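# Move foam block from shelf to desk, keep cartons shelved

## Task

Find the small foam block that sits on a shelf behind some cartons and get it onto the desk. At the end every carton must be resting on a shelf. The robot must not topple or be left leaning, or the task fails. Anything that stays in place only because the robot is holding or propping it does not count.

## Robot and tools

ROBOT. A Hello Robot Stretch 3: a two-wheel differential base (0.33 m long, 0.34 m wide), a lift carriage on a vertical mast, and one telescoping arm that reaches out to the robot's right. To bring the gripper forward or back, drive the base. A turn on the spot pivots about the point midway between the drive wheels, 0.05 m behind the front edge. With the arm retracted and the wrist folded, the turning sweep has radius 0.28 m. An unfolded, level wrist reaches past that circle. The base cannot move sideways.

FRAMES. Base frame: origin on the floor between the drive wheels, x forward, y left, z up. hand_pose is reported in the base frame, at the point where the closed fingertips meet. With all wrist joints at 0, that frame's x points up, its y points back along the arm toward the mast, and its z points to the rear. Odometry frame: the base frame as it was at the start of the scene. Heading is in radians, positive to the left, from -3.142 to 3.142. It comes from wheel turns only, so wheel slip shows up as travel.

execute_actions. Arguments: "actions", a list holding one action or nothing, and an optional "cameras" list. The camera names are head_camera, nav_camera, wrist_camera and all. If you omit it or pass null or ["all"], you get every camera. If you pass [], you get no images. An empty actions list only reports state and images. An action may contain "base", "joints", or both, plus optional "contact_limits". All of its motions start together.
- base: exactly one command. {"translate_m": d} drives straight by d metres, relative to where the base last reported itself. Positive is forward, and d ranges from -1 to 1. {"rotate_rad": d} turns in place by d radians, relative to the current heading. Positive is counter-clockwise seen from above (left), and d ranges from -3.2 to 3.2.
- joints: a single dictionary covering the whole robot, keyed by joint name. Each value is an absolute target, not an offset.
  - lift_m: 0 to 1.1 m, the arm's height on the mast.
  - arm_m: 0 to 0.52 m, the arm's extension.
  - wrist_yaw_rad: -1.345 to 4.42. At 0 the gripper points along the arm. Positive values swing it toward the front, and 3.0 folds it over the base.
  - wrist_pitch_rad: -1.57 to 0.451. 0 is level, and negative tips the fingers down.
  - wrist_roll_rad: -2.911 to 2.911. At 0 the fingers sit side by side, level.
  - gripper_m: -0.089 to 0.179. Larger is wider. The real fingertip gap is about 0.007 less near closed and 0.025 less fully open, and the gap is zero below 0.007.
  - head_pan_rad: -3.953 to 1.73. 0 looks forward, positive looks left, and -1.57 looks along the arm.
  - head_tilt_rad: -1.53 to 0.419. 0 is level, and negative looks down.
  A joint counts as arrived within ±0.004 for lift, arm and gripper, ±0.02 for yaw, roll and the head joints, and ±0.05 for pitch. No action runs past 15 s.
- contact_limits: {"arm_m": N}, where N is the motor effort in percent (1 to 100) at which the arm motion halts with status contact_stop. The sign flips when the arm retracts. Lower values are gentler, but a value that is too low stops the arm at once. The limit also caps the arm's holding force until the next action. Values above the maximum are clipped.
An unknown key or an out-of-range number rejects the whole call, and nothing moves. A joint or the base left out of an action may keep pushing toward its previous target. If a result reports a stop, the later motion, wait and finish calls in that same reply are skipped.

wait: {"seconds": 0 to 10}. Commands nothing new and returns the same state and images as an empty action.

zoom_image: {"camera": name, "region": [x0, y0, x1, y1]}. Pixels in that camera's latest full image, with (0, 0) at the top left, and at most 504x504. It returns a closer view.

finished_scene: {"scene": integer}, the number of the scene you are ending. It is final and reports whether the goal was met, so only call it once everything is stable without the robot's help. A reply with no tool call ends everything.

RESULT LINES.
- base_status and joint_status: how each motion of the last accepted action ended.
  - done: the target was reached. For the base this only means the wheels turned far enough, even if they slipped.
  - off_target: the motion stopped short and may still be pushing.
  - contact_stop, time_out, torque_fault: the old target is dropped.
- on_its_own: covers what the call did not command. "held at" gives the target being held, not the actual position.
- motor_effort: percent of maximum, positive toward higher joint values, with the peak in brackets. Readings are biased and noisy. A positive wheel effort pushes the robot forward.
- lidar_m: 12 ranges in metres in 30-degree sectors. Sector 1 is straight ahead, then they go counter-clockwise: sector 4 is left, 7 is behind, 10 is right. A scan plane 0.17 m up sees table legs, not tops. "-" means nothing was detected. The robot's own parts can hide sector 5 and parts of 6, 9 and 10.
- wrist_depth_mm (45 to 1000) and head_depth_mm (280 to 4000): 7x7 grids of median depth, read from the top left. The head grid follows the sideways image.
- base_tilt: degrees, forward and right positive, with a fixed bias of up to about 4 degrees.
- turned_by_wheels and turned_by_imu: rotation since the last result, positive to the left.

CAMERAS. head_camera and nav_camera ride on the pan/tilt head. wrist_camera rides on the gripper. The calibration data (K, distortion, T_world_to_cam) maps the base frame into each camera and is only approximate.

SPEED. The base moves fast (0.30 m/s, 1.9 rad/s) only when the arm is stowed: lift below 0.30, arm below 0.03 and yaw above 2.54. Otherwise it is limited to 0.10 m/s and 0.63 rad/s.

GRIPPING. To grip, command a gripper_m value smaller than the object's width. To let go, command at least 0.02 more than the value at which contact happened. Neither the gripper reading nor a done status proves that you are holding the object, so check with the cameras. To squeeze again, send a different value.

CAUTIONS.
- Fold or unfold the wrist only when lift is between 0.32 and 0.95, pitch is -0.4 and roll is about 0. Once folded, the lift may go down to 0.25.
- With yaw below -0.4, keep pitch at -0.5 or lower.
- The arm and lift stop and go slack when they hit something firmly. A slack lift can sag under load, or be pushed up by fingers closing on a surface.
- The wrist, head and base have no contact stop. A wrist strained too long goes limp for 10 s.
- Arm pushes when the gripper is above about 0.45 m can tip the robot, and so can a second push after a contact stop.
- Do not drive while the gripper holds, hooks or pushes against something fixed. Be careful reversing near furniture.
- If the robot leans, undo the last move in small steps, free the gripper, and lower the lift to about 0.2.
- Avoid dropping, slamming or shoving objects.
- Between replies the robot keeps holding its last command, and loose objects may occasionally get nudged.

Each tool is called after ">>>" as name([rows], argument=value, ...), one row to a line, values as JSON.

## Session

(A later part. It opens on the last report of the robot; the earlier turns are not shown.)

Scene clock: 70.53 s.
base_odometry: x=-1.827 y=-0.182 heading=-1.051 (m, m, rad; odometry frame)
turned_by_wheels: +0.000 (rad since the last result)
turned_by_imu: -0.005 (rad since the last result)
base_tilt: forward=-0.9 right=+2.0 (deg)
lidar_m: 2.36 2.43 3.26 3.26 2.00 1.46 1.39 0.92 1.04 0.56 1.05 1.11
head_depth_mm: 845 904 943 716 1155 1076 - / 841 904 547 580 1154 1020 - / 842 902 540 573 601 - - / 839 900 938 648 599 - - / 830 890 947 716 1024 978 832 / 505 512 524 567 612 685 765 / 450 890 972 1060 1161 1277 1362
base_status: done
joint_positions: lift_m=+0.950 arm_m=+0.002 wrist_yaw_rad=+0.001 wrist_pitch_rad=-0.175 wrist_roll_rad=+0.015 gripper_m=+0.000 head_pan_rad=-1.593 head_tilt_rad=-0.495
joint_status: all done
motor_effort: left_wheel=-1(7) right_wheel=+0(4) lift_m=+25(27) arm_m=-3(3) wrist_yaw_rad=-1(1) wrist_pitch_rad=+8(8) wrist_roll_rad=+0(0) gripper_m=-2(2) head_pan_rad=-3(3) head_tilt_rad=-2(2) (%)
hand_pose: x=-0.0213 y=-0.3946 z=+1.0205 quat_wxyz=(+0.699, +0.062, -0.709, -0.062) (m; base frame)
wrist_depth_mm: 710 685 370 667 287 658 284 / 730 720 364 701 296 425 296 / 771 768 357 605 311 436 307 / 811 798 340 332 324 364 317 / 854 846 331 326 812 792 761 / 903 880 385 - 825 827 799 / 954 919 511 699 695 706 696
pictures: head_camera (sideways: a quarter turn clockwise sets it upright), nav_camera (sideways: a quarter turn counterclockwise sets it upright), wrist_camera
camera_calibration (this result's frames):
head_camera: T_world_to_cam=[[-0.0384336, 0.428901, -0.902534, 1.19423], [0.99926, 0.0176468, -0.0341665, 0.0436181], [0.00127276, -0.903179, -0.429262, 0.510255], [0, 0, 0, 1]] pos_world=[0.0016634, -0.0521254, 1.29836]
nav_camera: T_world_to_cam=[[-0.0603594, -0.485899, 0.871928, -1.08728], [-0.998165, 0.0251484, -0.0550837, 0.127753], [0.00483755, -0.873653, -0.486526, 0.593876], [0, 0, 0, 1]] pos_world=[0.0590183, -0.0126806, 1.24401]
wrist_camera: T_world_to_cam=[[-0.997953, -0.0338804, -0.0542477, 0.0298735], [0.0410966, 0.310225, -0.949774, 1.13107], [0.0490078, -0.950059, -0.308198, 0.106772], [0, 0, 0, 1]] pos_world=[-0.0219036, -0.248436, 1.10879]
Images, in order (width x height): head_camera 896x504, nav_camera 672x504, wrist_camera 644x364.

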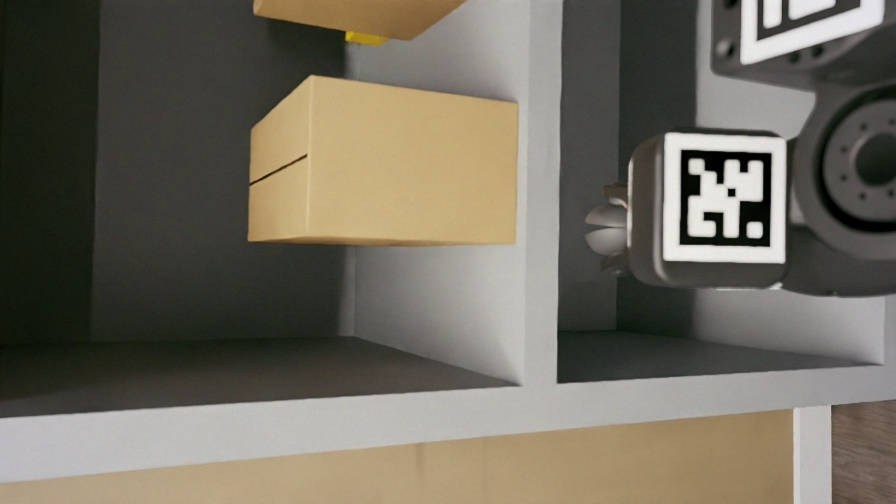

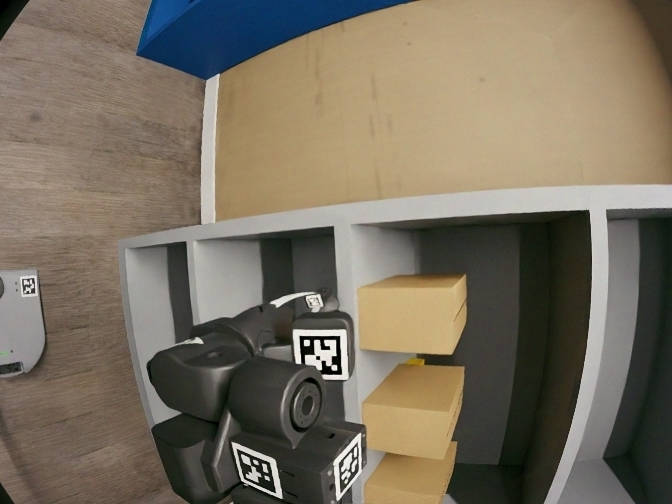

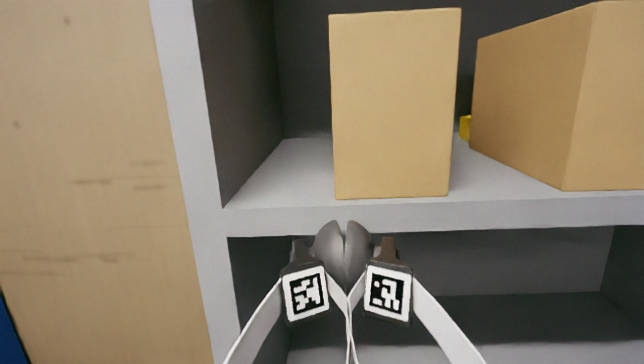

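>>> execute_actions([
  {"base":{"rotate_rad":0.45},"joints":{"lift_m":1.1}},
], cameras=[])

>>> execute_actions([
  {"base":{"translate_m":-0.195}},
], cameras=[])

>>> execute_actions([
  {"base":{"rotate_rad":-0.435}},
], cameras=["wrist_camera","nav_camera"])

Scene clock: 87.97 s.
base_odometry: x=-1.827 y=-0.182 heading=-0.601 (m, m, rad; odometry frame)
turned_by_wheels: +0.450 (rad since the last result)
turned_by_imu: +0.448 (rad since the last result)
base_tilt: forward=-0.9 right=+2.1 (deg)
lidar_m: 2.39 3.05 3.29 2.18 1.49 1.39 0.93 0.97 0.56 0.56 1.11 1.92
head_depth_mm: 432 - - - - - - / 860 - - - - - - / 893 - - - - - - / 944 - - - - 1433 1369 / 988 1059 1140 1238 1350 1488 1404 / 1032 1112 1197 1310 1436 1573 1406 / 1081 1173 1268 1376 1500 1600 1394
base_status: done
joint_positions: lift_m=+1.100 arm_m=+0.002 wrist_yaw_rad=+0.001 wrist_pitch_rad=-0.175 wrist_roll_rad=+0.015 gripper_m=+0.000 head_pan_rad=-1.593 head_tilt_rad=-0.495
joint_status: all done
motor_effort: left_wheel=-4(7) right_wheel=+2(6) lift_m=+34(36) arm_m=-3(3) wrist_yaw_rad=-1(1) wrist_pitch_rad=+8(8) wrist_roll_rad=+0(0) gripper_m=-2(2) head_pan_rad=-3(3) head_tilt_rad=-2(2) (%)
hand_pose: x=-0.0213 y=-0.3947 z=+1.1702 quat_wxyz=(+0.699, +0.062, -0.709, -0.062) (m; base frame)
wrist_depth_mm: 691 846 899 772 675 587 550 / 697 862 944 829 713 613 568 / 711 879 - 855 742 633 568 / 760 876 - 901 785 675 334 / 834 871 - - 818 546 319 / - 912 - - 340 419 305 / - 916 - - 945 338 300
pictures: none
No camera images: the call's "cameras" was empty. Leave "cameras" out to get every camera's image.

Scene clock: 90.87 s.
base_odometry: x=-1.987 y=-0.071 heading=-0.601 (m, m, rad; odometry frame)
turned_by_wheels: +0.000 (rad since the last result)
turned_by_imu: -0.002 (rad since the last result)
base_tilt: forward=-0.9 right=+2.0 (deg)
lidar_m: 2.57 3.28 3.78 1.91 1.30 1.22 0.73 0.74 0.92 0.54 1.22 2.07
head_depth_mm: 745 - - - - - - / 767 - - - - - - / 630 - - - - - - / 513 - - - - 772 813 / 446 477 516 556 602 675 767 / 934 1011 1102 1194 1318 1462 1405 / 986 1067 1162 1269 1406 1547 1402
base_status: done
joint_positions: lift_m=+1.100 arm_m=+0.002 wrist_yaw_rad=+0.001 wrist_pitch_rad=-0.175 wrist_roll_rad=+0.015 gripper_m=+0.000 head_pan_rad=-1.593 head_tilt_rad=-0.495
joint_status: not commanded
motor_effort: left_wheel=-3(10) right_wheel=+2(3) lift_m=+34(34) arm_m=-3(3) wrist_yaw_rad=-1(2) wrist_pitch_rad=+8(8) wrist_roll_rad=+0(0) gripper_m=-2(2) head_pan_rad=-3(3) head_tilt_rad=-2(2) (%)
hand_pose: x=-0.0213 y=-0.3947 z=+1.1702 quat_wxyz=(+0.699, +0.062, -0.709, -0.062) (m; base frame)
wrist_depth_mm: 808 923 281 367 584 539 493 / 833 954 293 382 617 555 509 / 833 - 877 393 648 581 522 / 874 - 944 407 319 274 541 / 870 - - 387 265 233 481 / 861 - - - 270 244 392 / 900 - - 351 302 258 329
pictures: none
No camera images: the call's "cameras" was empty. Leave "cameras" out to get every camera's image.

Scene clock: 92.50 s.
base_odometry: x=-1.987 y=-0.071 heading=-1.036 (m, m, rad; odometry frame)
turned_by_wheels: -0.435 (rad since the last result)
turned_by_imu: -0.435 (rad since the last result)
base_tilt: forward=-0.9 right=+2.0 (deg)
lidar_m: 2.07 2.63 3.54 3.80 1.73 1.26 1.22 0.73 0.80 0.92 0.54 1.24
head_depth_mm: 755 - - - - - - / 755 - - - - - - / 755 - - - - - - / 762 - - - - 1010 814 / 769 821 527 486 520 1010 832 / 769 823 476 480 517 1001 830 / 770 815 474 488 519 946 828
base_status: done
joint_positions: lift_m=+1.100 arm_m=+0.002 wrist_yaw_rad=+0.001 wrist_pitch_rad=-0.175 wrist_roll_rad=+0.015 gripper_m=+0.000 head_pan_rad=-1.593 head_tilt_rad=-0.495
joint_status: not commanded
motor_effort: left_wheel=+3(6) right_wheel=-5(10) lift_m=+34(34) arm_m=-3(3) wrist_yaw_rad=-1(1) wrist_pitch_rad=+8(8) wrist_roll_rad=+0(0) gripper_m=-3(3) head_pan_rad=-3(3) head_tilt_rad=-2(2) (%)
hand_pose: x=-0.0213 y=-0.3947 z=+1.1702 quat_wxyz=(+0.699, +0.062, -0.709, -0.062) (m; base frame)
wrist_depth_mm: 331 468 611 603 603 599 585 / 329 460 635 622 633 610 606 / 327 459 656 645 638 640 588 / 324 421 313 681 334 275 350 / 323 271 257 515 277 252 335 / 322 375 276 - 267 265 350 / 320 345 293 334 317 279 326
pictures: nav_camera (sideways: a quarter turn counterclockwise sets it upright), wrist_camera
camera_calibration (this result's frames):
nav_camera: T_world_to_cam=[[-0.0603603, -0.485899, 0.871928, -1.08728], [-0.998165, 0.0251504, -0.0550837, 0.127753], [0.00483578, -0.873653, -0.486526, 0.593877], [0, 0, 0, 1]] pos_world=[0.0590183, -0.0126807, 1.24401]
wrist_camera: T_world_to_cam=[[-0.997953, -0.0338914, -0.0542391, 0.0379785], [0.0410978, 0.309978, -0.949855, 1.27325], [0.0490049, -0.950139, -0.307951, 0.152575], [0, 0, 0, 1]] pos_world=[-0.0219039, -0.248425, 1.25845]
Images, in order (width x height): nav_camera 672x504, wrist_camera 644x364.

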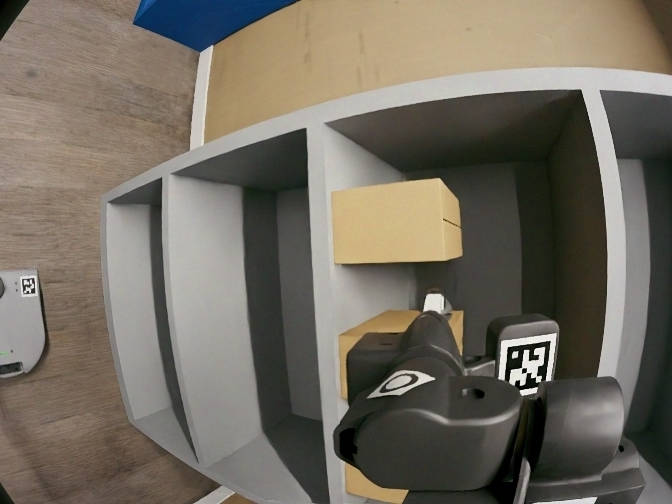

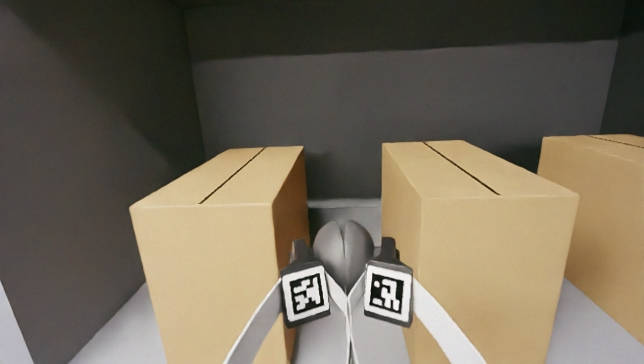

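Centered.

>>> execute_actions([
  {"joints":{"arm_m":0.33,"wrist_pitch_rad":-0.3},"contact_limits":{"arm_m":8}},
], cameras=[])

>>> execute_actions([
  {"joints":{"wrist_pitch_rad":-0.8}},
], cameras=[])

>>> execute_actions([
  {"base":{"translate_m":-0.135}},
], cameras=["wrist_camera","head_camera"])

Scene clock: 96.83 s.
base_odometry: x=-1.987 y=-0.071 heading=-1.036 (m, m, rad; odometry frame)
turned_by_wheels: +0.000 (rad since the last result)
turned_by_imu: -0.001 (rad since the last result)
base_tilt: forward=-0.9 right=+2.0 (deg)
lidar_m: 2.07 2.63 3.56 3.78 1.74 1.26 1.21 0.73 0.80 0.92 0.54 1.24
head_depth_mm: 754 833 502 481 518 1025 843 / 755 - 497 488 519 1019 841 / 761 - 880 657 545 1017 838 / 769 822 907 720 544 1009 832 / 768 824 526 485 519 1003 833 / 768 823 475 480 517 1003 828 / 770 812 473 487 518 945 827
base_status: not commanded
joint_positions: lift_m=+1.100 arm_m=+0.330 wrist_yaw_rad=+0.001 wrist_pitch_rad=-0.315 wrist_roll_rad=+0.015 gripper_m=+0.000 head_pan_rad=-1.593 head_tilt_rad=-0.495
joint_status: all done
motor_effort: left_wheel=+3(3) right_wheel=-6(5) lift_m=+34(34) arm_m=+1(2) wrist_yaw_rad=-1(1) wrist_pitch_rad=+5(5) wrist_roll_rad=+0(0) gripper_m=-2(3) head_pan_rad=-3(2) head_tilt_rad=-2(2) (%)
contact_limits: arm_m 8 (drawing in: default 16, maximum 26; extending or still: default 20, maximum 33)
hand_pose: x=-0.0213 y=-0.7109 z=+1.1362 quat_wxyz=(+0.693, +0.111, -0.703, -0.112) (m; base frame)
wrist_depth_mm: 310 312 310 306 301 302 300 / 328 334 329 326 322 323 315 / 329 353 353 343 347 345 339 / 306 371 375 381 369 160 154 / 136 132 148 398 393 132 116 / 106 104 145 - 297 131 95 / 86 89 129 284 274 132 84
pictures: none
No camera images: the call's "cameras" was empty. Leave "cameras" out to get every camera's image.

Scene clock: 97.93 s.
base_odometry: x=-1.987 y=-0.071 heading=-1.036 (m, m, rad; odometry frame)
turned_by_wheels: +0.000 (rad since the last result)
turned_by_imu: +0.000 (rad since the last result)
base_tilt: forward=-0.9 right=+2.0 (deg)
lidar_m: 2.07 2.63 3.57 3.78 1.72 1.26 1.22 0.73 0.80 0.92 0.54 1.24
head_depth_mm: 755 834 503 481 519 1020 845 / 754 - 496 487 519 1020 837 / 761 - 675 654 545 1015 835 / 769 823 - 682 543 1012 835 / 768 824 526 486 519 1008 833 / 765 824 475 480 517 1005 829 / 767 816 472 487 519 945 828
base_status: not commanded
joint_positions: lift_m=+1.100 arm_m=+0.330 wrist_yaw_rad=+0.001 wrist_pitch_rad=-0.807 wrist_roll_rad=+0.015 gripper_m=+0.000 head_pan_rad=-1.593 head_tilt_rad=-0.495
joint_status: all done
motor_effort: left_wheel=+3(3) right_wheel=-5(5) lift_m=+34(34) arm_m=+1(1) wrist_yaw_rad=-1(2) wrist_pitch_rad=+3(7) wrist_roll_rad=+0(0) gripper_m=-2(2) head_pan_rad=-2(3) head_tilt_rad=-2(2) (%)
hand_pose: x=-0.0215 y=-0.6345 z=+1.0368 quat_wxyz=(+0.646, +0.276, -0.655, -0.280) (m; base frame)
wrist_depth_mm: - 84 157 352 344 125 81 / - 83 155 330 312 126 81 / - 83 153 283 271 127 81 / - 83 152 251 239 127 81 / - 82 150 228 217 128 82 / - 82 149 - 198 128 82 / - 81 132 181 177 128 82
pictures: none
No camera images: the call's "cameras" was empty. Leave "cameras" out to get every camera's image.

Scene clock: 100.67 s.
base_odometry: x=-2.056 y=+0.045 heading=-1.036 (m, m, rad; odometry frame)
turned_by_wheels: +0.000 (rad since the last result)
turned_by_imu: -0.001 (rad since the last result)
base_tilt: forward=-0.9 right=+2.1 (deg)
lidar_m: 2.20 2.77 3.76 3.38 1.54 1.13 1.08 1.12 0.64 0.92 0.62 1.33
head_depth_mm: 757 833 502 486 523 1024 845 / 754 - 459 482 521 1020 838 / 760 - 477 515 521 1016 836 / 767 823 - 681 543 1010 835 / 766 825 890 713 540 1008 831 / 769 822 886 711 539 1006 829 / 768 824 571 577 520 1002 826
base_status: done
joint_positions: lift_m=+1.100 arm_m=+0.330 wrist_yaw_rad=+0.001 wrist_pitch_rad=-0.808 wrist_roll_rad=+0.015 gripper_m=+0.000 head_pan_rad=-1.593 head_tilt_rad=-0.495
joint_status: not commanded
motor_effort: left_wheel=+3(5) right_wheel=-5(12) lift_m=+34(34) arm_m=+1(1) wrist_yaw_rad=-1(2) wrist_pitch_rad=+2(2) wrist_roll_rad=+0(0) gripper_m=-2(2) head_pan_rad=-3(2) head_tilt_rad=-2(2) (%)
hand_pose: x=-0.0215 y=-0.6344 z=+1.0367 quat_wxyz=(+0.646, +0.276, -0.655, -0.280) (m; base frame)
wrist_depth_mm: 350 351 351 344 108 57 - / 363 349 340 258 113 59 - / 211 297 294 258 119 60 - / 209 258 254 249 125 61 - / 208 230 227 229 129 63 47 / 205 207 204 - 103 64 48 / 190 188 186 182 172 66 48
pictures: head_camera (sideways: a quarter turn clockwise sets it upright), wrist_camera
camera_calibration (this result's frames):
head_camera: T_world_to_cam=[[-0.0384245, 0.428902, -0.902534, 1.19423], [0.999261, 0.0176256, -0.0341665, 0.0436181], [0.0012536, -0.903179, -0.429262, 0.510255], [0, 0, 0, 1]] pos_world=[0.00166229, -0.0521254, 1.29836]
wrist_camera: T_world_to_cam=[[-0.997993, 0.00505849, -0.063118, 0.0563411], [0.0409752, 0.811553, -0.582841, 1.1585], [0.0482753, -0.584258, -0.810131, 0.636399], [0, 0, 0, 1]] pos_world=[-0.021964, -0.568647, 1.19434]
Images, in order (width x height): head_camera 896x504, wrist_camera 644x364.

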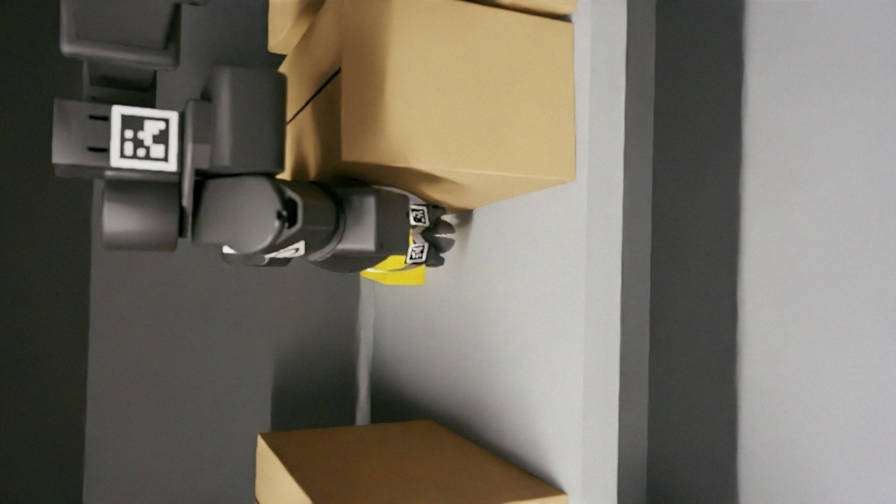

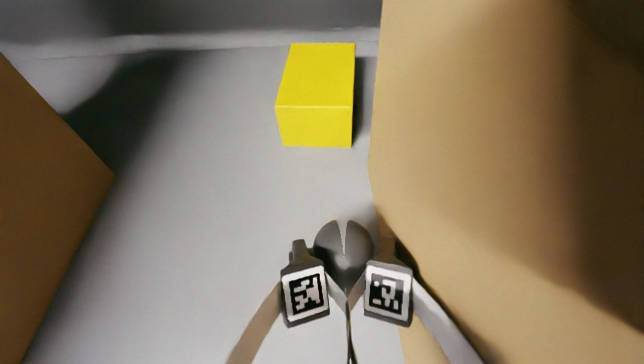

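Nearly identical to before; about 1 cm deeper.

>>> execute_actions([
  {"base":{"translate_m":0.022},"joints":{"wrist_pitch_rad":-0.5,"arm_m":0.47},"contact_limits":{"arm_m":8}},
], cameras=[])

>>> execute_actions([
  {"joints":{"gripper_m":0.11,"wrist_pitch_rad":-0.6}},
], cameras=["wrist_camera"])

>>> execute_actions([
  {"joints":{"wrist_pitch_rad":-0.9,"arm_m":0.5}},
], cameras=["wrist_camera"])

>>> execute_actions([
  {"joints":{"gripper_m":0.02}},
], cameras=[])

>>> execute_actions([
  {"base":{"translate_m":0.035},"joints":{"wrist_pitch_rad":-0.45,"arm_m":0.44}},
], cameras=["wrist_camera","head_camera"])

Scene clock: 104.20 s.
base_odometry: x=-2.045 y=+0.026 heading=-1.035 (m, m, rad; odometry frame)
turned_by_wheels: +0.000 (rad since the last result)
turned_by_imu: -0.001 (rad since the last result)
base_tilt: forward=-0.9 right=+2.0 (deg)
lidar_m: 2.19 2.75 3.72 3.79 1.57 1.14 1.10 0.66 0.65 0.92 0.61 1.33
head_depth_mm: 756 843 502 483 521 1023 844 / 761 832 497 479 518 1019 839 / 761 - 639 638 526 1010 835 / 768 823 897 719 543 1013 835 / 767 824 885 714 540 1005 832 / 769 826 869 675 538 1006 829 / 767 821 531 503 517 998 825
base_status: done
joint_positions: lift_m=+1.100 arm_m=+0.470 wrist_yaw_rad=+0.001 wrist_pitch_rad=-0.523 wrist_roll_rad=+0.015 gripper_m=+0.000 head_pan_rad=-1.593 head_tilt_rad=-0.495
joint_status: all done
motor_effort: left_wheel=+2(8) right_wheel=-4(6) lift_m=+34(34) arm_m=+1(1) wrist_yaw_rad=-1(1) wrist_pitch_rad=+8(9) wrist_roll_rad=+0(0) gripper_m=-2(2) head_pan_rad=-3(3) head_tilt_rad=-2(2) (%)
contact_limits: arm_m 8 (drawing in: default 16, maximum 26; extending or still: default 20, maximum 33)
hand_pose: x=-0.0214 y=-0.8247 z=+1.0897 quat_wxyz=(+0.678, +0.182, -0.688, -0.184) (m; base frame)
wrist_depth_mm: 190 190 188 187 185 185 184 / 209 208 207 204 203 204 200 / 231 230 231 228 226 225 223 / 260 258 258 255 254 252 251 / 300 292 294 284 283 281 277 / 279 272 271 - 266 255 250 / 239 236 234 189 186 223 218
pictures: none
No camera images: the call's "cameras" was empty. Leave "cameras" out to get every camera's image.

Scene clock: 105.80 s.
base_odometry: x=-2.045 y=+0.026 heading=-1.035 (m, m, rad; odometry frame)
turned_by_wheels: +0.000 (rad since the last result)
turned_by_imu: +0.000 (rad since the last result)
base_tilt: forward=-0.9 right=+2.1 (deg)
lidar_m: 2.18 2.74 3.73 3.78 1.57 1.14 1.10 0.66 0.65 0.92 0.61 1.32
head_depth_mm: 754 842 502 481 519 1021 840 / 760 831 497 481 519 1019 840 / 758 - 826 652 529 1015 837 / 769 819 899 719 544 1010 832 / 768 825 886 715 541 1007 831 / 768 822 870 676 538 1007 829 / 768 824 530 503 517 998 826
base_status: not commanded
joint_positions: lift_m=+1.100 arm_m=+0.470 wrist_yaw_rad=+0.001 wrist_pitch_rad=-0.610 wrist_roll_rad=+0.015 gripper_m=+0.110 head_pan_rad=-1.593 head_tilt_rad=-0.495
joint_status: all done
motor_effort: left_wheel=+3(3) right_wheel=-5(5) lift_m=+34(34) arm_m=+1(1) wrist_yaw_rad=-1(1) wrist_pitch_rad=+3(7) wrist_roll_rad=+0(0) gripper_m=+1(84) head_pan_rad=-3(3) head_tilt_rad=-2(2) (%)
hand_pose: x=-0.0214 y=-0.8109 z=+1.0719 quat_wxyz=(+0.670, +0.211, -0.679, -0.214) (m; base frame)
wrist_depth_mm: 194 194 193 193 191 190 188 / 216 216 213 213 212 212 210 / 244 246 243 241 240 239 239 / 283 281 276 280 275 273 269 / 293 288 286 277 271 272 258 / 252 250 242 197 211 233 228 / 221 220 214 172 175 202 202
pictures: wrist_camera
camera_calibration (this result's frames):
wrist_camera: T_world_to_cam=[[-0.997983, -0.00758835, -0.0630341, 0.0491718], [0.0409665, 0.681527, -0.730645, 1.37526], [0.0485039, -0.731753, -0.679842, 0.302574], [0, 0, 0, 1]] pos_world=[-0.0219428, -0.715491, 1.21363]
Images, in order (width x height): wrist_camera 644x364.

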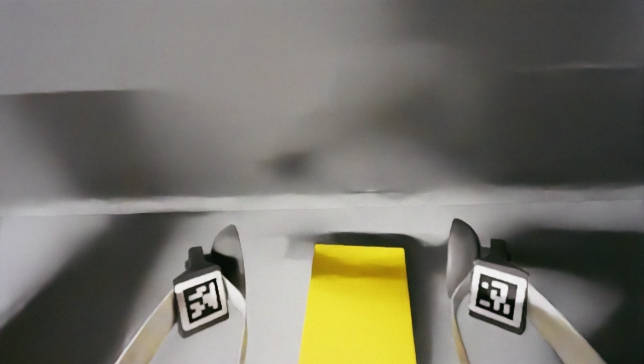

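Scene clock: 107.00 s.
base_odometry: x=-2.045 y=+0.026 heading=-1.035 (m, m, rad; odometry frame)
turned_by_wheels: +0.000 (rad since the last result)
turned_by_imu: +0.000 (rad since the last result)
base_tilt: forward=-0.9 right=+2.1 (deg)
lidar_m: 2.18 2.75 3.71 3.79 1.56 1.15 1.10 0.66 0.65 0.92 0.61 1.32
head_depth_mm: 755 835 503 480 518 1026 843 / 763 831 498 481 518 1020 841 / 761 - 827 648 533 1015 833 / 768 822 891 722 543 1012 834 / 769 822 885 715 541 1011 830 / 767 825 869 675 538 1005 829 / 767 820 531 504 516 1001 824
base_status: not commanded
joint_positions: lift_m=+1.100 arm_m=+0.500 wrist_yaw_rad=+0.001 wrist_pitch_rad=-0.905 wrist_roll_rad=+0.015 gripper_m=+0.110 head_pan_rad=-1.593 head_tilt_rad=-0.495
joint_status: all done
motor_effort: left_wheel=+2(2) right_wheel=-5(5) lift_m=+34(34) arm_m=+1(1) wrist_yaw_rad=-1(1) wrist_pitch_rad=+1(3) wrist_roll_rad=+0(0) gripper_m=+0(0) head_pan_rad=-3(3) head_tilt_rad=-2(2) (%)
hand_pose: x=-0.0215 y=-0.7839 z=+1.0221 quat_wxyz=(+0.631, +0.307, -0.640, -0.312) (m; base frame)
wrist_depth_mm: 199 199 200 200 200 199 199 / 233 236 233 234 237 235 236 / 261 258 251 246 241 238 233 / 235 232 226 172 209 214 211 / 211 210 208 156 157 197 192 / 195 193 187 142 143 181 177 / 179 177 173 169 168 165 165
pictures: wrist_camera
camera_calibration (this result's frames):
wrist_camera: T_world_to_cam=[[-0.997998, 0.0112678, -0.0622396, 0.0601161], [0.0410016, 0.86451, -0.50094, 1.22917], [0.0481623, -0.502489, -0.863241, 0.655568], [0, 0, 0, 1]] pos_world=[-0.0219757, -0.733888, 1.18539]
Images, in order (width x height): wrist_camera 644x364.

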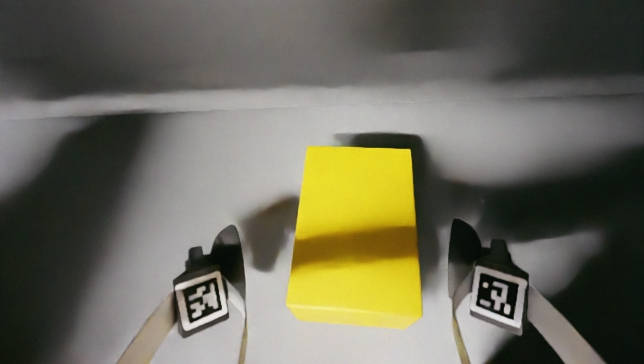

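Scene clock: 108.40 s.
base_odometry: x=-2.045 y=+0.026 heading=-1.035 (m, m, rad; odometry frame)
turned_by_wheels: +0.000 (rad since the last result)
turned_by_imu: +0.000 (rad since the last result)
base_tilt: forward=-0.9 right=+2.1 (deg)
lidar_m: 2.18 2.76 3.72 3.78 1.57 1.14 1.10 0.66 0.65 0.92 0.61 1.32
head_depth_mm: 755 836 502 480 517 1022 842 / 758 831 496 481 518 1016 842 / 763 - 859 648 533 1017 836 / 768 824 888 718 544 1011 836 / 765 822 888 714 541 1004 831 / 769 822 867 676 538 1002 828 / 767 821 531 503 517 1004 826
base_status: not commanded
joint_positions: lift_m=+1.100 arm_m=+0.500 wrist_yaw_rad=+0.001 wrist_pitch_rad=-0.908 wrist_roll_rad=+0.015 gripper_m=+0.021 head_pan_rad=-1.593 head_tilt_rad=-0.495
joint_status: all done
motor_effort: left_wheel=+2(3) right_wheel=-5(5) lift_m=+34(34) arm_m=+1(1) wrist_yaw_rad=-2(1) wrist_pitch_rad=+3(2) wrist_roll_rad=+0(0) gripper_m=-18(91) head_pan_rad=-3(3) head_tilt_rad=-2(2) (%)
hand_pose: x=-0.0215 y=-0.7833 z=+1.0217 quat_wxyz=(+0.631, +0.308, -0.640, -0.313) (m; base frame)
wrist_depth_mm: 200 199 200 200 200 200 200 / 237 234 235 235 236 235 237 / 262 255 251 246 241 236 231 / 234 230 225 169 208 213 209 / 212 208 208 153 155 195 192 / 194 191 191 139 138 180 176 / 178 176 171 168 166 166 164
pictures: none
No camera images: the call's "cameras" was empty. Leave "cameras" out to get every camera's image.

Scene clock: 110.53 s.
base_odometry: x=-2.027 y=-0.004 heading=-1.035 (m, m, rad; odometry frame)
turned_by_wheels: +0.000 (rad since the last result)
turned_by_imu: +0.000 (rad since the last result)
base_tilt: forward=-0.9 right=+2.1 (deg)
lidar_m: 2.15 2.70 3.68 3.36 1.62 1.18 1.14 0.68 0.69 0.92 0.58 1.31
head_depth_mm: 754 842 501 480 518 1023 842 / 761 824 609 555 526 1019 840 / 761 - 898 723 545 1015 836 / 769 820 899 719 543 1011 833 / 767 823 886 716 540 1011 833 / 766 821 575 582 520 1006 829 / 768 824 470 480 514 1000 826
base_status: done
joint_positions: lift_m=+1.100 arm_m=+0.440 wrist_yaw_rad=+0.001 wrist_pitch_rad=-0.478 wrist_roll_rad=+0.015 gripper_m=+0.021 head_pan_rad=-1.593 head_tilt_rad=-0.495
joint_status: all done
motor_effort: left_wheel=+2(7) right_wheel=-4(7) lift_m=+34(34) arm_m=-3(4) wrist_yaw_rad=-1(1) wrist_pitch_rad=+9(10) wrist_roll_rad=+0(0) gripper_m=-17(17) head_pan_rad=-2(3) head_tilt_rad=-2(2) (%)
hand_pose: x=-0.0214 y=-0.8016 z=+1.0992 quat_wxyz=(+0.682, +0.167, -0.692, -0.169) (m; base frame)
wrist_depth_mm: 214 213 212 212 210 209 207 / 235 232 233 230 228 227 225 / 258 258 254 251 249 251 246 / 290 288 283 169 267 276 275 / 325 320 313 152 155 304 299 / 293 288 293 140 138 269 261 / 249 248 237 233 229 232 229
pictures: head_camera (sideways: a quarter turn clockwise sets it upright), wrist_camera
camera_calibration (this result's frames):
head_camera: T_world_to_cam=[[-0.0384241, 0.428902, -0.902534, 1.19423], [0.999261, 0.0176246, -0.0341665, 0.0436181], [0.00125273, -0.903179, -0.429262, 0.510255], [0, 0, 0, 1]] pos_world=[0.00166224, -0.0521253, 1.29836]
wrist_camera: T_world_to_cam=[[-0.997974, -0.0159187, -0.0615957, 0.0427388], [0.040987, 0.579606, -0.813865, 1.3986], [0.0486569, -0.814741, -0.57778, 0.149159], [0, 0, 0, 1]] pos_world=[-0.02193, -0.688433, 1.22709]
Images, in order (width x height): head_camera 896x504, wrist_camera 644x364.

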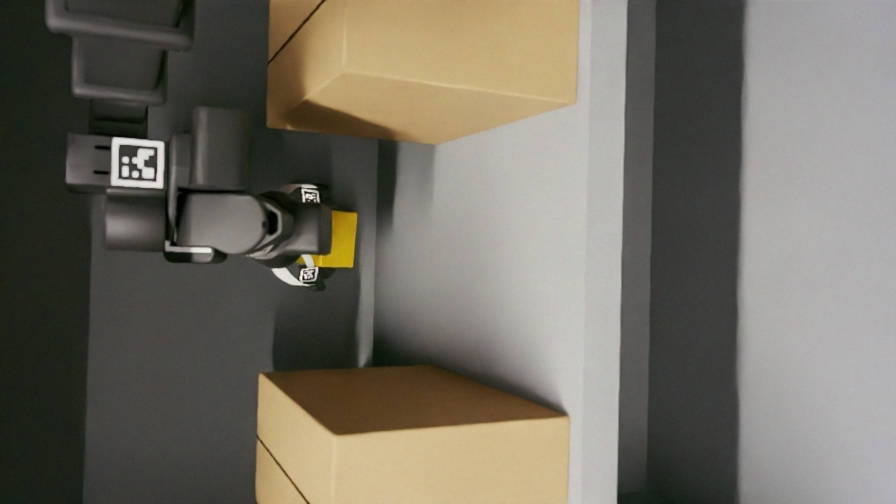

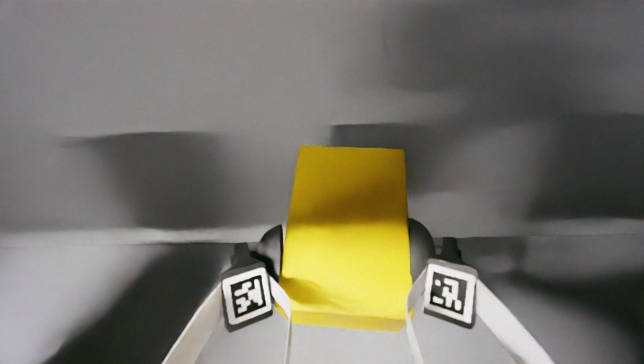

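>>> execute_actions([
  {"joints":{"arm_m":0,"wrist_pitch_rad":-0.4},"contact_limits":{"arm_m":10}},
], cameras=[])

>>> execute_actions([
  {"joints":{"wrist_yaw_rad":1.5}},
], cameras=[])

>>> execute_actions([
  {"base":{"rotate_rad":1.34},"joints":{"lift_m":0.82,"head_pan_rad":0.2,"head_tilt_rad":-0.35}},
], cameras=[])

>>> execute_actions([
  {"base":{"translate_m":0.45},"joints":{"lift_m":0.29,"wrist_yaw_rad":2.65}},
], cameras=[])

>>> execute_actions([
  {"base":{"translate_m":1}},
], cameras=["nav_camera","head_camera"])

Scene clock: 116.50 s.
base_odometry: x=-2.027 y=-0.004 heading=-1.035 (m, m, rad; odometry frame)
turned_by_wheels: +0.000 (rad since the last result)
turned_by_imu: -0.001 (rad since the last result)
base_tilt: forward=-0.9 right=+2.0 (deg)
lidar_m: 2.15 2.71 3.67 3.37 1.62 1.18 1.14 0.67 0.69 0.92 0.59 1.31
head_depth_mm: 755 - - - - - - / 754 - - - - - - / 754 - - - - - - / 762 824 - 367 - 1010 811 / 767 824 885 719 522 1008 831 / 768 824 574 581 521 1005 829 / 767 823 471 480 516 1003 826
base_status: not commanded
joint_positions: lift_m=+1.100 arm_m=+0.002 wrist_yaw_rad=+0.001 wrist_pitch_rad=-0.428 wrist_roll_rad=+0.015 gripper_m=+0.021 head_pan_rad=-1.593 head_tilt_rad=-0.495
joint_status: all done
joint sent to its limit — the command would take arm_m past its lower limit, so that joint was sent only as far as its limit.
motor_effort: left_wheel=+2(2) right_wheel=-5(5) lift_m=+34(34) arm_m=-3(3) wrist_yaw_rad=-2(1) wrist_pitch_rad=+9(8) wrist_roll_rad=+0(0) gripper_m=-17(18) head_pan_rad=-3(3) head_tilt_rad=-2(2) (%)
contact_limits: arm_m 10 (drawing in: default 16, maximum 26; extending or still: default 20, maximum 33)
hand_pose: x=-0.0213 y=-0.3696 z=+1.1102 quat_wxyz=(+0.686, +0.150, -0.696, -0.151) (m; base frame)
wrist_depth_mm: 407 571 602 595 576 570 485 / 377 289 388 644 401 230 228 / 255 251 382 628 349 241 241 / 357 276 380 169 269 268 263 / 372 306 336 152 155 295 292 / 338 331 324 140 138 313 306 / 402 555 723 702 694 701 570
pictures: none
No camera images: the call's "cameras" was empty. Leave "cameras" out to get every camera's image.

Scene clock: 118.23 s.
base_odometry: x=-2.027 y=-0.004 heading=-1.035 (m, m, rad; odometry frame)
turned_by_wheels: +0.000 (rad since the last result)
turned_by_imu: +0.000 (rad since the last result)
base_tilt: forward=-0.9 right=+2.0 (deg)
lidar_m: 2.15 2.71 3.68 3.35 1.62 1.18 1.14 0.67 0.69 0.92 0.58 1.31
head_depth_mm: 754 - - - - - 814 / 756 - - - - - 799 / 753 - - - - - 797 / 763 825 889 764 - - - / 769 823 887 714 541 - - / 770 823 576 581 526 - - / 769 822 471 480 512 - -
base_status: not commanded
joint_positions: lift_m=+1.100 arm_m=+0.002 wrist_yaw_rad=+1.498 wrist_pitch_rad=-0.428 wrist_roll_rad=+0.015 gripper_m=+0.021 head_pan_rad=-1.593 head_tilt_rad=-0.495
joint_status: all done
motor_effort: left_wheel=+3(2) right_wheel=-4(5) lift_m=+34(34) arm_m=-3(3) wrist_yaw_rad=+3(3) wrist_pitch_rad=+9(9) wrist_roll_rad=+0(0) gripper_m=-18(18) head_pan_rad=-2(3) head_tilt_rad=-2(2) (%)
hand_pose: x=+0.2011 y=-0.1630 z=+1.1102 quat_wxyz=(+0.606, +0.583, -0.408, +0.356) (m; base frame)
wrist_depth_mm: - - - - - - 823 / - - - - - - 840 / - - - - - - 854 / - - - 168 - - 355 / - - - 152 156 - 360 / - - - 139 138 - 408 / - - - - - - 480
pictures: none
No camera images: the call's "cameras" was empty. Leave "cameras" out to get every camera's image.

Scene clock: 121.60 s.
base_odometry: x=-2.027 y=-0.004 heading=+0.305 (m, m, rad; odometry frame)
turned_by_wheels: +1.340 (rad since the last result)
turned_by_imu: +1.338 (rad since the last result)
base_tilt: forward=-0.9 right=+2.1 (deg)
lidar_m: 3.39 2.17 1.30 1.14 1.14 0.67 0.92 0.66 0.59 1.31 2.61 3.07
head_depth_mm: 3344 3503 3661 3817 2763 2044 1604 / 3305 3484 3603 3829 2754 2017 1600 / 3287 3511 3634 3782 2713 2027 1588 / 3319 3456 3644 3814 2688 1994 1593 / 3308 3461 3649 3746 2690 1993 1578 / 3267 3439 3624 3803 2660 1990 1571 / 3270 3462 3608 3718 2662 1972 1571
base_status: done
joint_positions: lift_m=+0.820 arm_m=+0.002 wrist_yaw_rad=+1.498 wrist_pitch_rad=-0.428 wrist_roll_rad=+0.015 gripper_m=+0.021 head_pan_rad=+0.193 head_tilt_rad=-0.359
joint_status: all done
motor_effort: left_wheel=-4(8) right_wheel=+2(7) lift_m=+25(28) arm_m=-3(3) wrist_yaw_rad=+2(3) wrist_pitch_rad=+9(9) wrist_roll_rad=+0(0) gripper_m=-18(17) head_pan_rad=+3(38) head_tilt_rad=+5(21) (%)
hand_pose: x=+0.2011 y=-0.1629 z=+0.8306 quat_wxyz=(+0.606, +0.583, -0.408, +0.356) (m; base frame)
wrist_depth_mm: - - - - - - - / - - - - - - - / - - - - - - - / - - - 169 - - - / - - - 152 155 - - / - - - 140 139 - - / - - 931 950 956 938 941
pictures: none
No camera images: the call's "cameras" was empty. Leave "cameras" out to get every camera's image.

Scene clock: 127.77 s.
base_odometry: x=-1.598 y=+0.131 heading=+0.304 (m, m, rad; odometry frame)
turned_by_wheels: +0.000 (rad since the last result)
turned_by_imu: +0.002 (rad since the last result)
base_tilt: forward=-0.9 right=+2.0 (deg)
lidar_m: 2.93 2.35 1.41 1.24 1.24 1.08 1.26 0.94 1.44 2.19 2.51 2.93
head_depth_mm: 2957 3102 3183 3459 2776 2042 1602 / 2963 3056 3203 3454 2777 2027 1604 / 2932 3088 3161 3391 2730 2005 1594 / 2930 3083 3259 3397 2720 2006 1591 / 2908 3040 3263 3339 2698 1998 1589 / 2927 3047 3227 3395 2666 1989 1565 / 2922 3074 3204 3372 2655 1963 1568
base_status: done
joint_positions: lift_m=+0.290 arm_m=+0.002 wrist_yaw_rad=+2.648 wrist_pitch_rad=-0.428 wrist_roll_rad=+0.015 gripper_m=+0.021 head_pan_rad=+0.193 head_tilt_rad=-0.359
joint_status: all done
motor_effort: left_wheel=-3(10) right_wheel=+1(7) lift_m=+25(25) arm_m=-3(3) wrist_yaw_rad=+2(6) wrist_pitch_rad=+9(9) wrist_roll_rad=+0(0) gripper_m=-17(18) head_pan_rad=+3(3) head_tilt_rad=+5(5) (%)
hand_pose: x=+0.0845 y=+0.0500 z=+0.3006 quat_wxyz=(+0.315, +0.711, -0.025, +0.628) (m; base frame)
wrist_depth_mm: 886 - - - - - - / 940 - - - - - - / - - - - - - 980 / 845 860 802 169 701 744 729 / 697 652 642 153 156 599 584 / - 531 539 140 138 506 483 / - 465 - 422 422 427 416
pictures: none
No camera images: the call's "cameras" was empty. Leave "cameras" out to get every camera's image.

Scene clock: 132.77 s.
base_odometry: x=-0.644 y=+0.430 heading=+0.304 (m, m, rad; odometry frame)
turned_by_wheels: +0.000 (rad since the last result)
turned_by_imu: +0.006 (rad since the last result)
base_tilt: forward=-0.9 right=+2.0 (deg)
lidar_m: 1.94 2.41 1.65 1.46 1.47 1.73 1.88 2.09 2.58 2.29 2.29 2.35
head_depth_mm: 2096 2178 2273 2446 2547 2043 1596 / 2085 2193 2263 2424 2557 2022 1604 / 2090 2186 2269 2429 2554 2020 1595 / 2079 2162 2262 2434 2503 1998 1585 / 2082 2188 2302 2429 2529 2006 1588 / 2083 2185 2298 2411 2525 1988 1577 / 2075 2178 2290 2416 2526 1973 1567
base_status: done
joint_positions: lift_m=+0.290 arm_m=+0.002 wrist_yaw_rad=+2.648 wrist_pitch_rad=-0.428 wrist_roll_rad=+0.015 gripper_m=+0.021 head_pan_rad=+0.193 head_tilt_rad=-0.358
joint_status: not commanded
motor_effort: left_wheel=-4(9) right_wheel=+2(10) lift_m=+25(25) arm_m=-3(3) wrist_yaw_rad=+2(3) wrist_pitch_rad=+9(9) wrist_roll_rad=+0(0) gripper_m=-17(18) head_pan_rad=+3(3) head_tilt_rad=+5(5) (%)
hand_pose: x=+0.0844 y=+0.0500 z=+0.3006 quat_wxyz=(+0.314, +0.711, -0.025, +0.628) (m; base frame)
wrist_depth_mm: - - - - - - - / - - - - - - - / - - - - - - 957 / 847 837 813 169 689 747 720 / - 655 655 152 155 594 576 / - 530 552 140 138 500 489 / - 468 - 428 428 428 418
pictures: head_camera (sideways: a quarter turn clockwise sets it upright), nav_camera (sideways: a quarter turn counterclockwise sets it upright)
camera_calibration (this result's frames):
head_camera: T_world_to_cam=[[-0.286708, -0.104974, -0.952249, 1.26064], [-0.225937, 0.97335, -0.0392739, 0.0577476], [0.930995, 0.203888, -0.302785, 0.339989], [0, 0, 0, 1]] pos_world=[0.0579535, 0.0068057, 1.30565]
nav_camera: T_world_to_cam=[[0.367046, 0.0213411, 0.929958, -1.1656], [0.19617, -0.979029, -0.0549593, 0.120316], [0.909283, 0.202602, -0.363535, 0.428314], [0, 0, 0, 1]] pos_world=[0.0147668, 0.05589, 1.24628]
Images, in order (width x height): head_camera 896x504, nav_camera 672x504.

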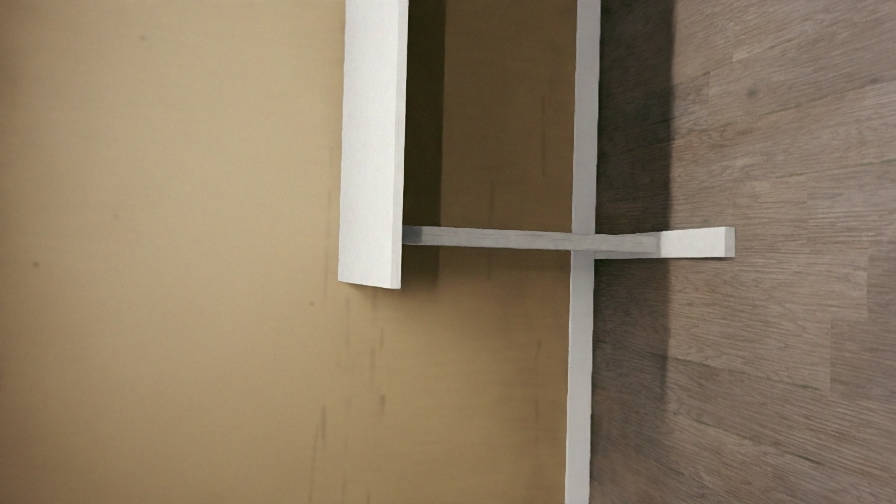

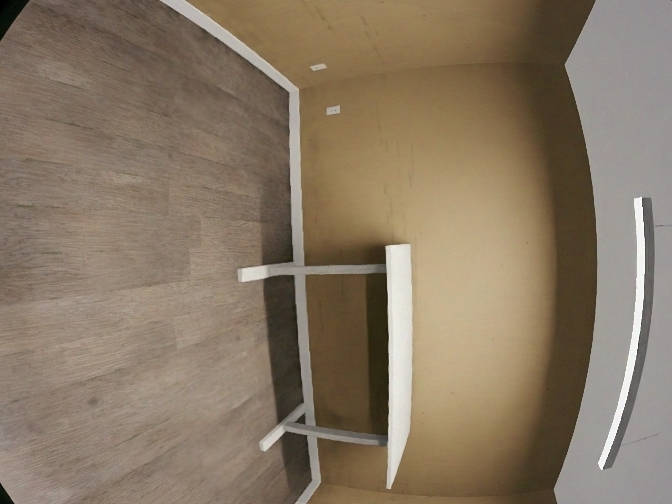

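>>> execute_actions([
  {"base":{"translate_m":1}},
], cameras=[])

>>> execute_actions([
  {"base":{"rotate_rad":1.8},"joints":{"head_pan_rad":-1.57,"head_tilt_rad":-0.6}},
], cameras=[])

>>> execute_actions([
  {"joints":{"lift_m":0.9}},
], cameras=["head_camera"])

>>> execute_actions([
  {"joints":{"lift_m":1.1,"wrist_yaw_rad":0}},
], cameras=[])

>>> execute_actions([
  {"joints":{"arm_m":0.52}},
], cameras=[])

>>> execute_actions([
  {"joints":{"wrist_pitch_rad":-0.9}},
], cameras=["head_camera"])

Scene clock: 139.10 s.
base_odometry: x=+0.310 y=+0.730 heading=+0.304 (m, m, rad; odometry frame)
turned_by_wheels: +0.000 (rad since the last result)
turned_by_imu: +0.006 (rad since the last result)
base_tilt: forward=-1.0 right=+2.0 (deg)
lidar_m: 1.43 0.98 1.71 1.68 1.68 2.00 2.86 2.94 2.34 2.05 2.05 1.47
head_depth_mm: 1227 1290 1360 1217 767 1616 1608 / 1229 1288 1356 1198 763 1616 1604 / 1228 1288 1360 1188 758 1603 1600 / 1223 1288 1357 1177 751 1611 1591 / 1223 1285 1358 1163 747 1583 1458 / 1226 1289 1360 1152 741 1594 1528 / 1222 1286 1352 1420 736 1599 1583
base_status: done
joint_positions: lift_m=+0.290 arm_m=+0.002 wrist_yaw_rad=+2.648 wrist_pitch_rad=-0.428 wrist_roll_rad=+0.015 gripper_m=+0.021 head_pan_rad=+0.193 head_tilt_rad=-0.358
joint_status: not commanded
motor_effort: left_wheel=-3(7) right_wheel=+2(10) lift_m=+26(25) arm_m=-3(3) wrist_yaw_rad=+2(2) wrist_pitch_rad=+9(9) wrist_roll_rad=+0(0) gripper_m=-18(17) head_pan_rad=+3(3) head_tilt_rad=+5(5) (%)
hand_pose: x=+0.0844 y=+0.0500 z=+0.3006 quat_wxyz=(+0.314, +0.711, -0.025, +0.628) (m; base frame)
wrist_depth_mm: - - - - - - - / - - - - - - - / - - - - - - 833 / 853 842 784 169 686 714 738 / - 652 639 153 156 591 584 / - 538 540 140 138 503 486 / - 467 - 431 422 430 421
pictures: none
No camera images: the call's "cameras" was empty. Leave "cameras" out to get every camera's image.

Scene clock: 141.47 s.
base_odometry: x=+0.310 y=+0.730 heading=+2.104 (m, m, rad; odometry frame)
turned_by_wheels: +1.800 (rad since the last result)
turned_by_imu: +1.793 (rad since the last result)
base_tilt: forward=-0.9 right=+2.0 (deg)
lidar_m: 1.67 1.75 2.41 2.86 2.90 2.14 2.05 1.47 1.48 0.98 1.49 1.73
head_depth_mm: 1199 1291 969 741 1769 1571 1333 / 1203 1299 969 739 1744 1575 1327 / 1212 1295 960 769 1739 1564 1324 / 1215 1301 955 766 1760 1554 1313 / 1216 1312 944 763 1278 1440 1282 / 1222 1330 939 757 1784 1543 1310 / 1225 1335 1443 1550 1778 1534 1303
base_status: done
joint_positions: lift_m=+0.290 arm_m=+0.002 wrist_yaw_rad=+2.648 wrist_pitch_rad=-0.428 wrist_roll_rad=+0.015 gripper_m=+0.021 head_pan_rad=-1.563 head_tilt_rad=-0.593
joint_status: all done
motor_effort: left_wheel=-4(12) right_wheel=+2(11) lift_m=+25(25) arm_m=-3(3) wrist_yaw_rad=+2(2) wrist_pitch_rad=+9(9) wrist_roll_rad=+0(0) gripper_m=-17(17) head_pan_rad=-3(37) head_tilt_rad=-3(23) (%)
hand_pose: x=+0.0844 y=+0.0500 z=+0.3006 quat_wxyz=(+0.314, +0.711, -0.025, +0.628) (m; base frame)
wrist_depth_mm: - - - - - - - / - - - - - - - / - - - - - - 940 / 866 838 820 169 692 766 736 / - 655 653 152 156 592 586 / - 542 544 139 138 497 487 / - 466 - 433 422 427 421
pictures: none
No camera images: the call's "cameras" was empty. Leave "cameras" out to get every camera's image.

Scene clock: 147.83 s.
base_odometry: x=+0.310 y=+0.730 heading=+2.104 (m, m, rad; odometry frame)
turned_by_wheels: +0.000 (rad since the last result)
turned_by_imu: -0.001 (rad since the last result)
base_tilt: forward=-0.8 right=+2.1 (deg)
lidar_m: 1.68 1.75 2.41 2.86 2.90 2.15 2.05 1.47 1.48 0.98 1.48 1.73
head_depth_mm: 1201 1295 976 742 1758 1581 - / 1206 1291 967 737 1759 1568 1383 / 1208 1299 963 769 1748 1558 1384 / 1212 1305 953 768 1750 1564 - / 1218 1309 946 762 1273 1458 - / 1221 1327 938 759 1774 1541 1320 / 1223 1333 1447 1548 1777 1547 1304
base_status: not commanded
joint_positions: lift_m=+0.900 arm_m=+0.002 wrist_yaw_rad=+2.648 wrist_pitch_rad=-0.428 wrist_roll_rad=+0.015 gripper_m=+0.021 head_pan_rad=-1.563 head_tilt_rad=-0.593
joint_status: all done
motor_effort: left_wheel=-3(4) right_wheel=+2(2) lift_m=+34(35) arm_m=-3(3) wrist_yaw_rad=+2(2) wrist_pitch_rad=+8(9) wrist_roll_rad=+0(0) gripper_m=-17(18) head_pan_rad=-3(3) head_tilt_rad=-2(3) (%)
hand_pose: x=+0.0844 y=+0.0500 z=+0.9103 quat_wxyz=(+0.314, +0.711, -0.025, +0.628) (m; base frame)
wrist_depth_mm: - - - - - - - / - - - - - - - / - - - - - - - / - - - 169 - - - / - - - 153 156 - - / - - - 140 138 - - / - - - - - - -
pictures: head_camera (sideways: a quarter turn clockwise sets it upright)
camera_calibration (this result's frames):
head_camera: T_world_to_cam=[[-0.0520183, 0.514413, -0.855963, 1.13357], [0.99825, 0.0509249, -0.0300607, 0.0382747], [0.0281262, -0.856029, -0.516162, 0.623165], [0, 0, 0, 1]] pos_world=[0.00323151, -0.0516269, 1.2931]
Images, in order (width x height): head_camera 896x504.

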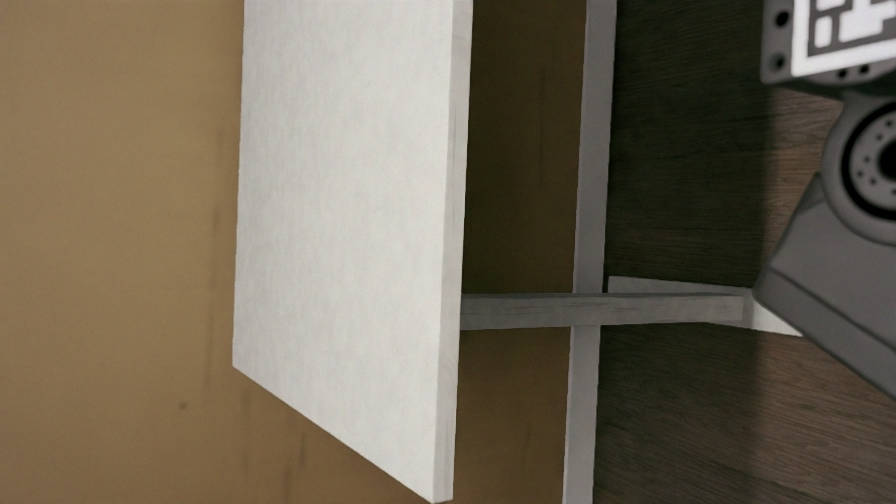

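Scene clock: 150.50 s.
base_odometry: x=+0.310 y=+0.730 heading=+2.104 (m, m, rad; odometry frame)
turned_by_wheels: +0.000 (rad since the last result)
turned_by_imu: -0.001 (rad since the last result)
base_tilt: forward=-0.9 right=+2.0 (deg)
lidar_m: 1.68 1.74 2.42 2.86 2.90 2.15 2.05 1.47 1.48 0.98 1.49 1.73
head_depth_mm: - - - - - - 1267 / - - - - - - 1266 / - - - - - - 1304 / 1212 1285 896 362 1772 1556 1312 / 1218 1305 948 761 1274 1433 1281 / 1224 1332 937 759 1764 1553 1308 / 1227 1336 1448 1555 1776 1544 1311
base_status: not commanded
joint_positions: lift_m=+1.100 arm_m=+0.002 wrist_yaw_rad=+0.002 wrist_pitch_rad=-0.428 wrist_roll_rad=+0.015 gripper_m=+0.021 head_pan_rad=-1.563 head_tilt_rad=-0.593
joint_status: all done
motor_effort: left_wheel=-4(4) right_wheel=+2(2) lift_m=+34(36) arm_m=-3(3) wrist_yaw_rad=-3(7) wrist_pitch_rad=+9(9) wrist_roll_rad=+0(0) gripper_m=-18(18) head_pan_rad=-3(3) head_tilt_rad=-3(3) (%)
hand_pose: x=-0.0210 y=-0.3697 z=+1.1103 quat_wxyz=(+0.686, +0.150, -0.696, -0.151) (m; base frame)
wrist_depth_mm: - - - - - - - / - - - - - - 973 / - - 875 743 702 677 662 / - - 548 169 464 503 490 / - - - 152 155 - - / - - - 140 138 - - / - - - - - - -
pictures: none
No camera images: the call's "cameras" was empty. Leave "cameras" out to get every camera's image.

Scene clock: 155.50 s.
base_odometry: x=+0.310 y=+0.730 heading=+2.104 (m, m, rad; odometry frame)
turned_by_wheels: +0.000 (rad since the last result)
turned_by_imu: -0.001 (rad since the last result)
base_tilt: forward=-0.9 right=+2.1 (deg)
lidar_m: 1.67 1.74 2.41 2.85 2.91 2.15 2.06 1.47 1.47 0.98 1.49 1.73
head_depth_mm: 1228 1289 975 742 1753 1571 1328 / - 1291 963 737 1757 1569 1321 / - 1284 958 768 1739 1563 1316 / 1214 1288 952 765 1767 1563 1310 / 1216 1306 943 760 1275 1435 1286 / 1225 1333 940 757 1778 1546 1313 / 1231 1333 1445 1547 1776 1549 1306
base_status: not commanded
joint_positions: lift_m=+1.100 arm_m=+0.520 wrist_yaw_rad=+0.001 wrist_pitch_rad=-0.428 wrist_roll_rad=+0.015 gripper_m=+0.021 head_pan_rad=-1.563 head_tilt_rad=-0.593
joint_status: all done
motor_effort: left_wheel=-3(3) right_wheel=+2(2) lift_m=+34(34) arm_m=+1(1) wrist_yaw_rad=-2(3) wrist_pitch_rad=+9(9) wrist_roll_rad=+0(0) gripper_m=-17(17) head_pan_rad=-3(3) head_tilt_rad=-3(3) (%)
hand_pose: x=-0.0213 y=-0.8879 z=+1.1103 quat_wxyz=(+0.686, +0.150, -0.696, -0.151) (m; base frame)
wrist_depth_mm: 612 597 597 593 578 589 575 / 646 645 636 637 643 623 607 / 725 714 690 674 659 670 644 / 795 772 534 168 460 486 488 / 884 835 434 153 155 401 389 / - 358 367 140 138 335 327 / - 302 292 287 281 286 280
pictures: none
No camera images: the call's "cameras" was empty. Leave "cameras" out to get every camera's image.

Scene clock: 156.60 s.
base_odometry: x=+0.310 y=+0.730 heading=+2.104 (m, m, rad; odometry frame)
turned_by_wheels: +0.000 (rad since the last result)
turned_by_imu: +0.000 (rad since the last result)
base_tilt: forward=-0.9 right=+2.1 (deg)
lidar_m: 1.68 1.75 2.41 2.85 2.90 2.14 2.05 1.47 1.48 0.98 1.48 1.74
head_depth_mm: 1230 1288 971 740 1762 1571 1327 / - 1293 968 738 1754 1566 1325 / - 1297 854 769 1744 1554 1317 / 1214 1298 850 764 1743 1557 1319 / 1220 1310 943 759 1276 1440 1286 / 1221 1331 938 756 1777 1544 1309 / 1229 1339 1446 1552 1777 1540 1302
base_status: not commanded
joint_positions: lift_m=+1.100 arm_m=+0.520 wrist_yaw_rad=+0.001 wrist_pitch_rad=-0.908 wrist_roll_rad=+0.015 gripper_m=+0.021 head_pan_rad=-1.563 head_tilt_rad=-0.593
joint_status: all done
motor_effort: left_wheel=-3(3) right_wheel=+2(2) lift_m=+34(34) arm_m=+1(1) wrist_yaw_rad=-1(2) wrist_pitch_rad=+3(5) wrist_roll_rad=+0(0) gripper_m=-18(18) head_pan_rad=-3(2) head_tilt_rad=-3(2) (%)
hand_pose: x=-0.0214 y=-0.8033 z=+1.0217 quat_wxyz=(+0.631, +0.308, -0.640, -0.313) (m; base frame)
wrist_depth_mm: 724 412 389 377 372 362 351 / 835 354 339 335 323 318 312 / - 309 303 296 291 284 278 / 294 278 273 169 253 258 254 / 257 253 250 152 155 237 231 / 234 230 232 140 138 218 213 / 216 214 208 205 200 202 198
pictures: head_camera (sideways: a quarter turn clockwise sets it upright)
camera_calibration (this result's frames):
head_camera: T_world_to_cam=[[-0.0519356, 0.514421, -0.855963, 1.13357], [0.998258, 0.0507644, -0.0300607, 0.0382747], [0.0279886, -0.856034, -0.516162, 0.623165], [0, 0, 0, 1]] pos_world=[0.00322321, -0.0516265, 1.2931]
Images, in order (width x height): head_camera 896x504.

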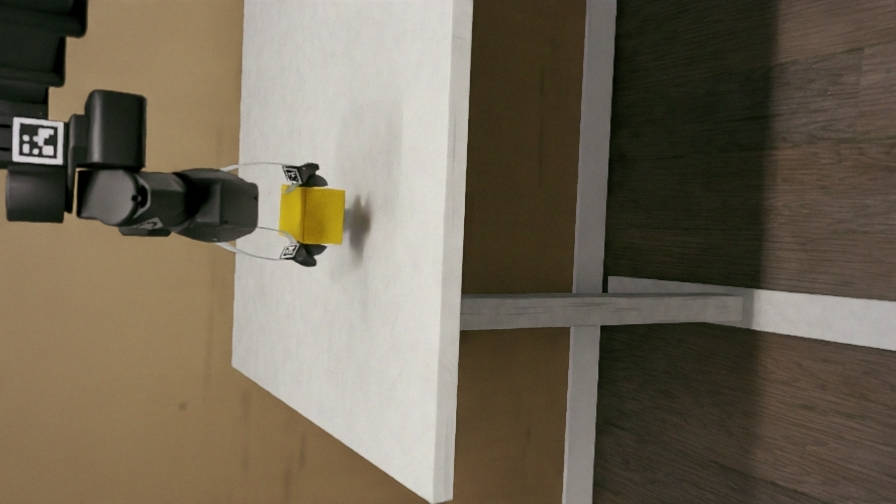

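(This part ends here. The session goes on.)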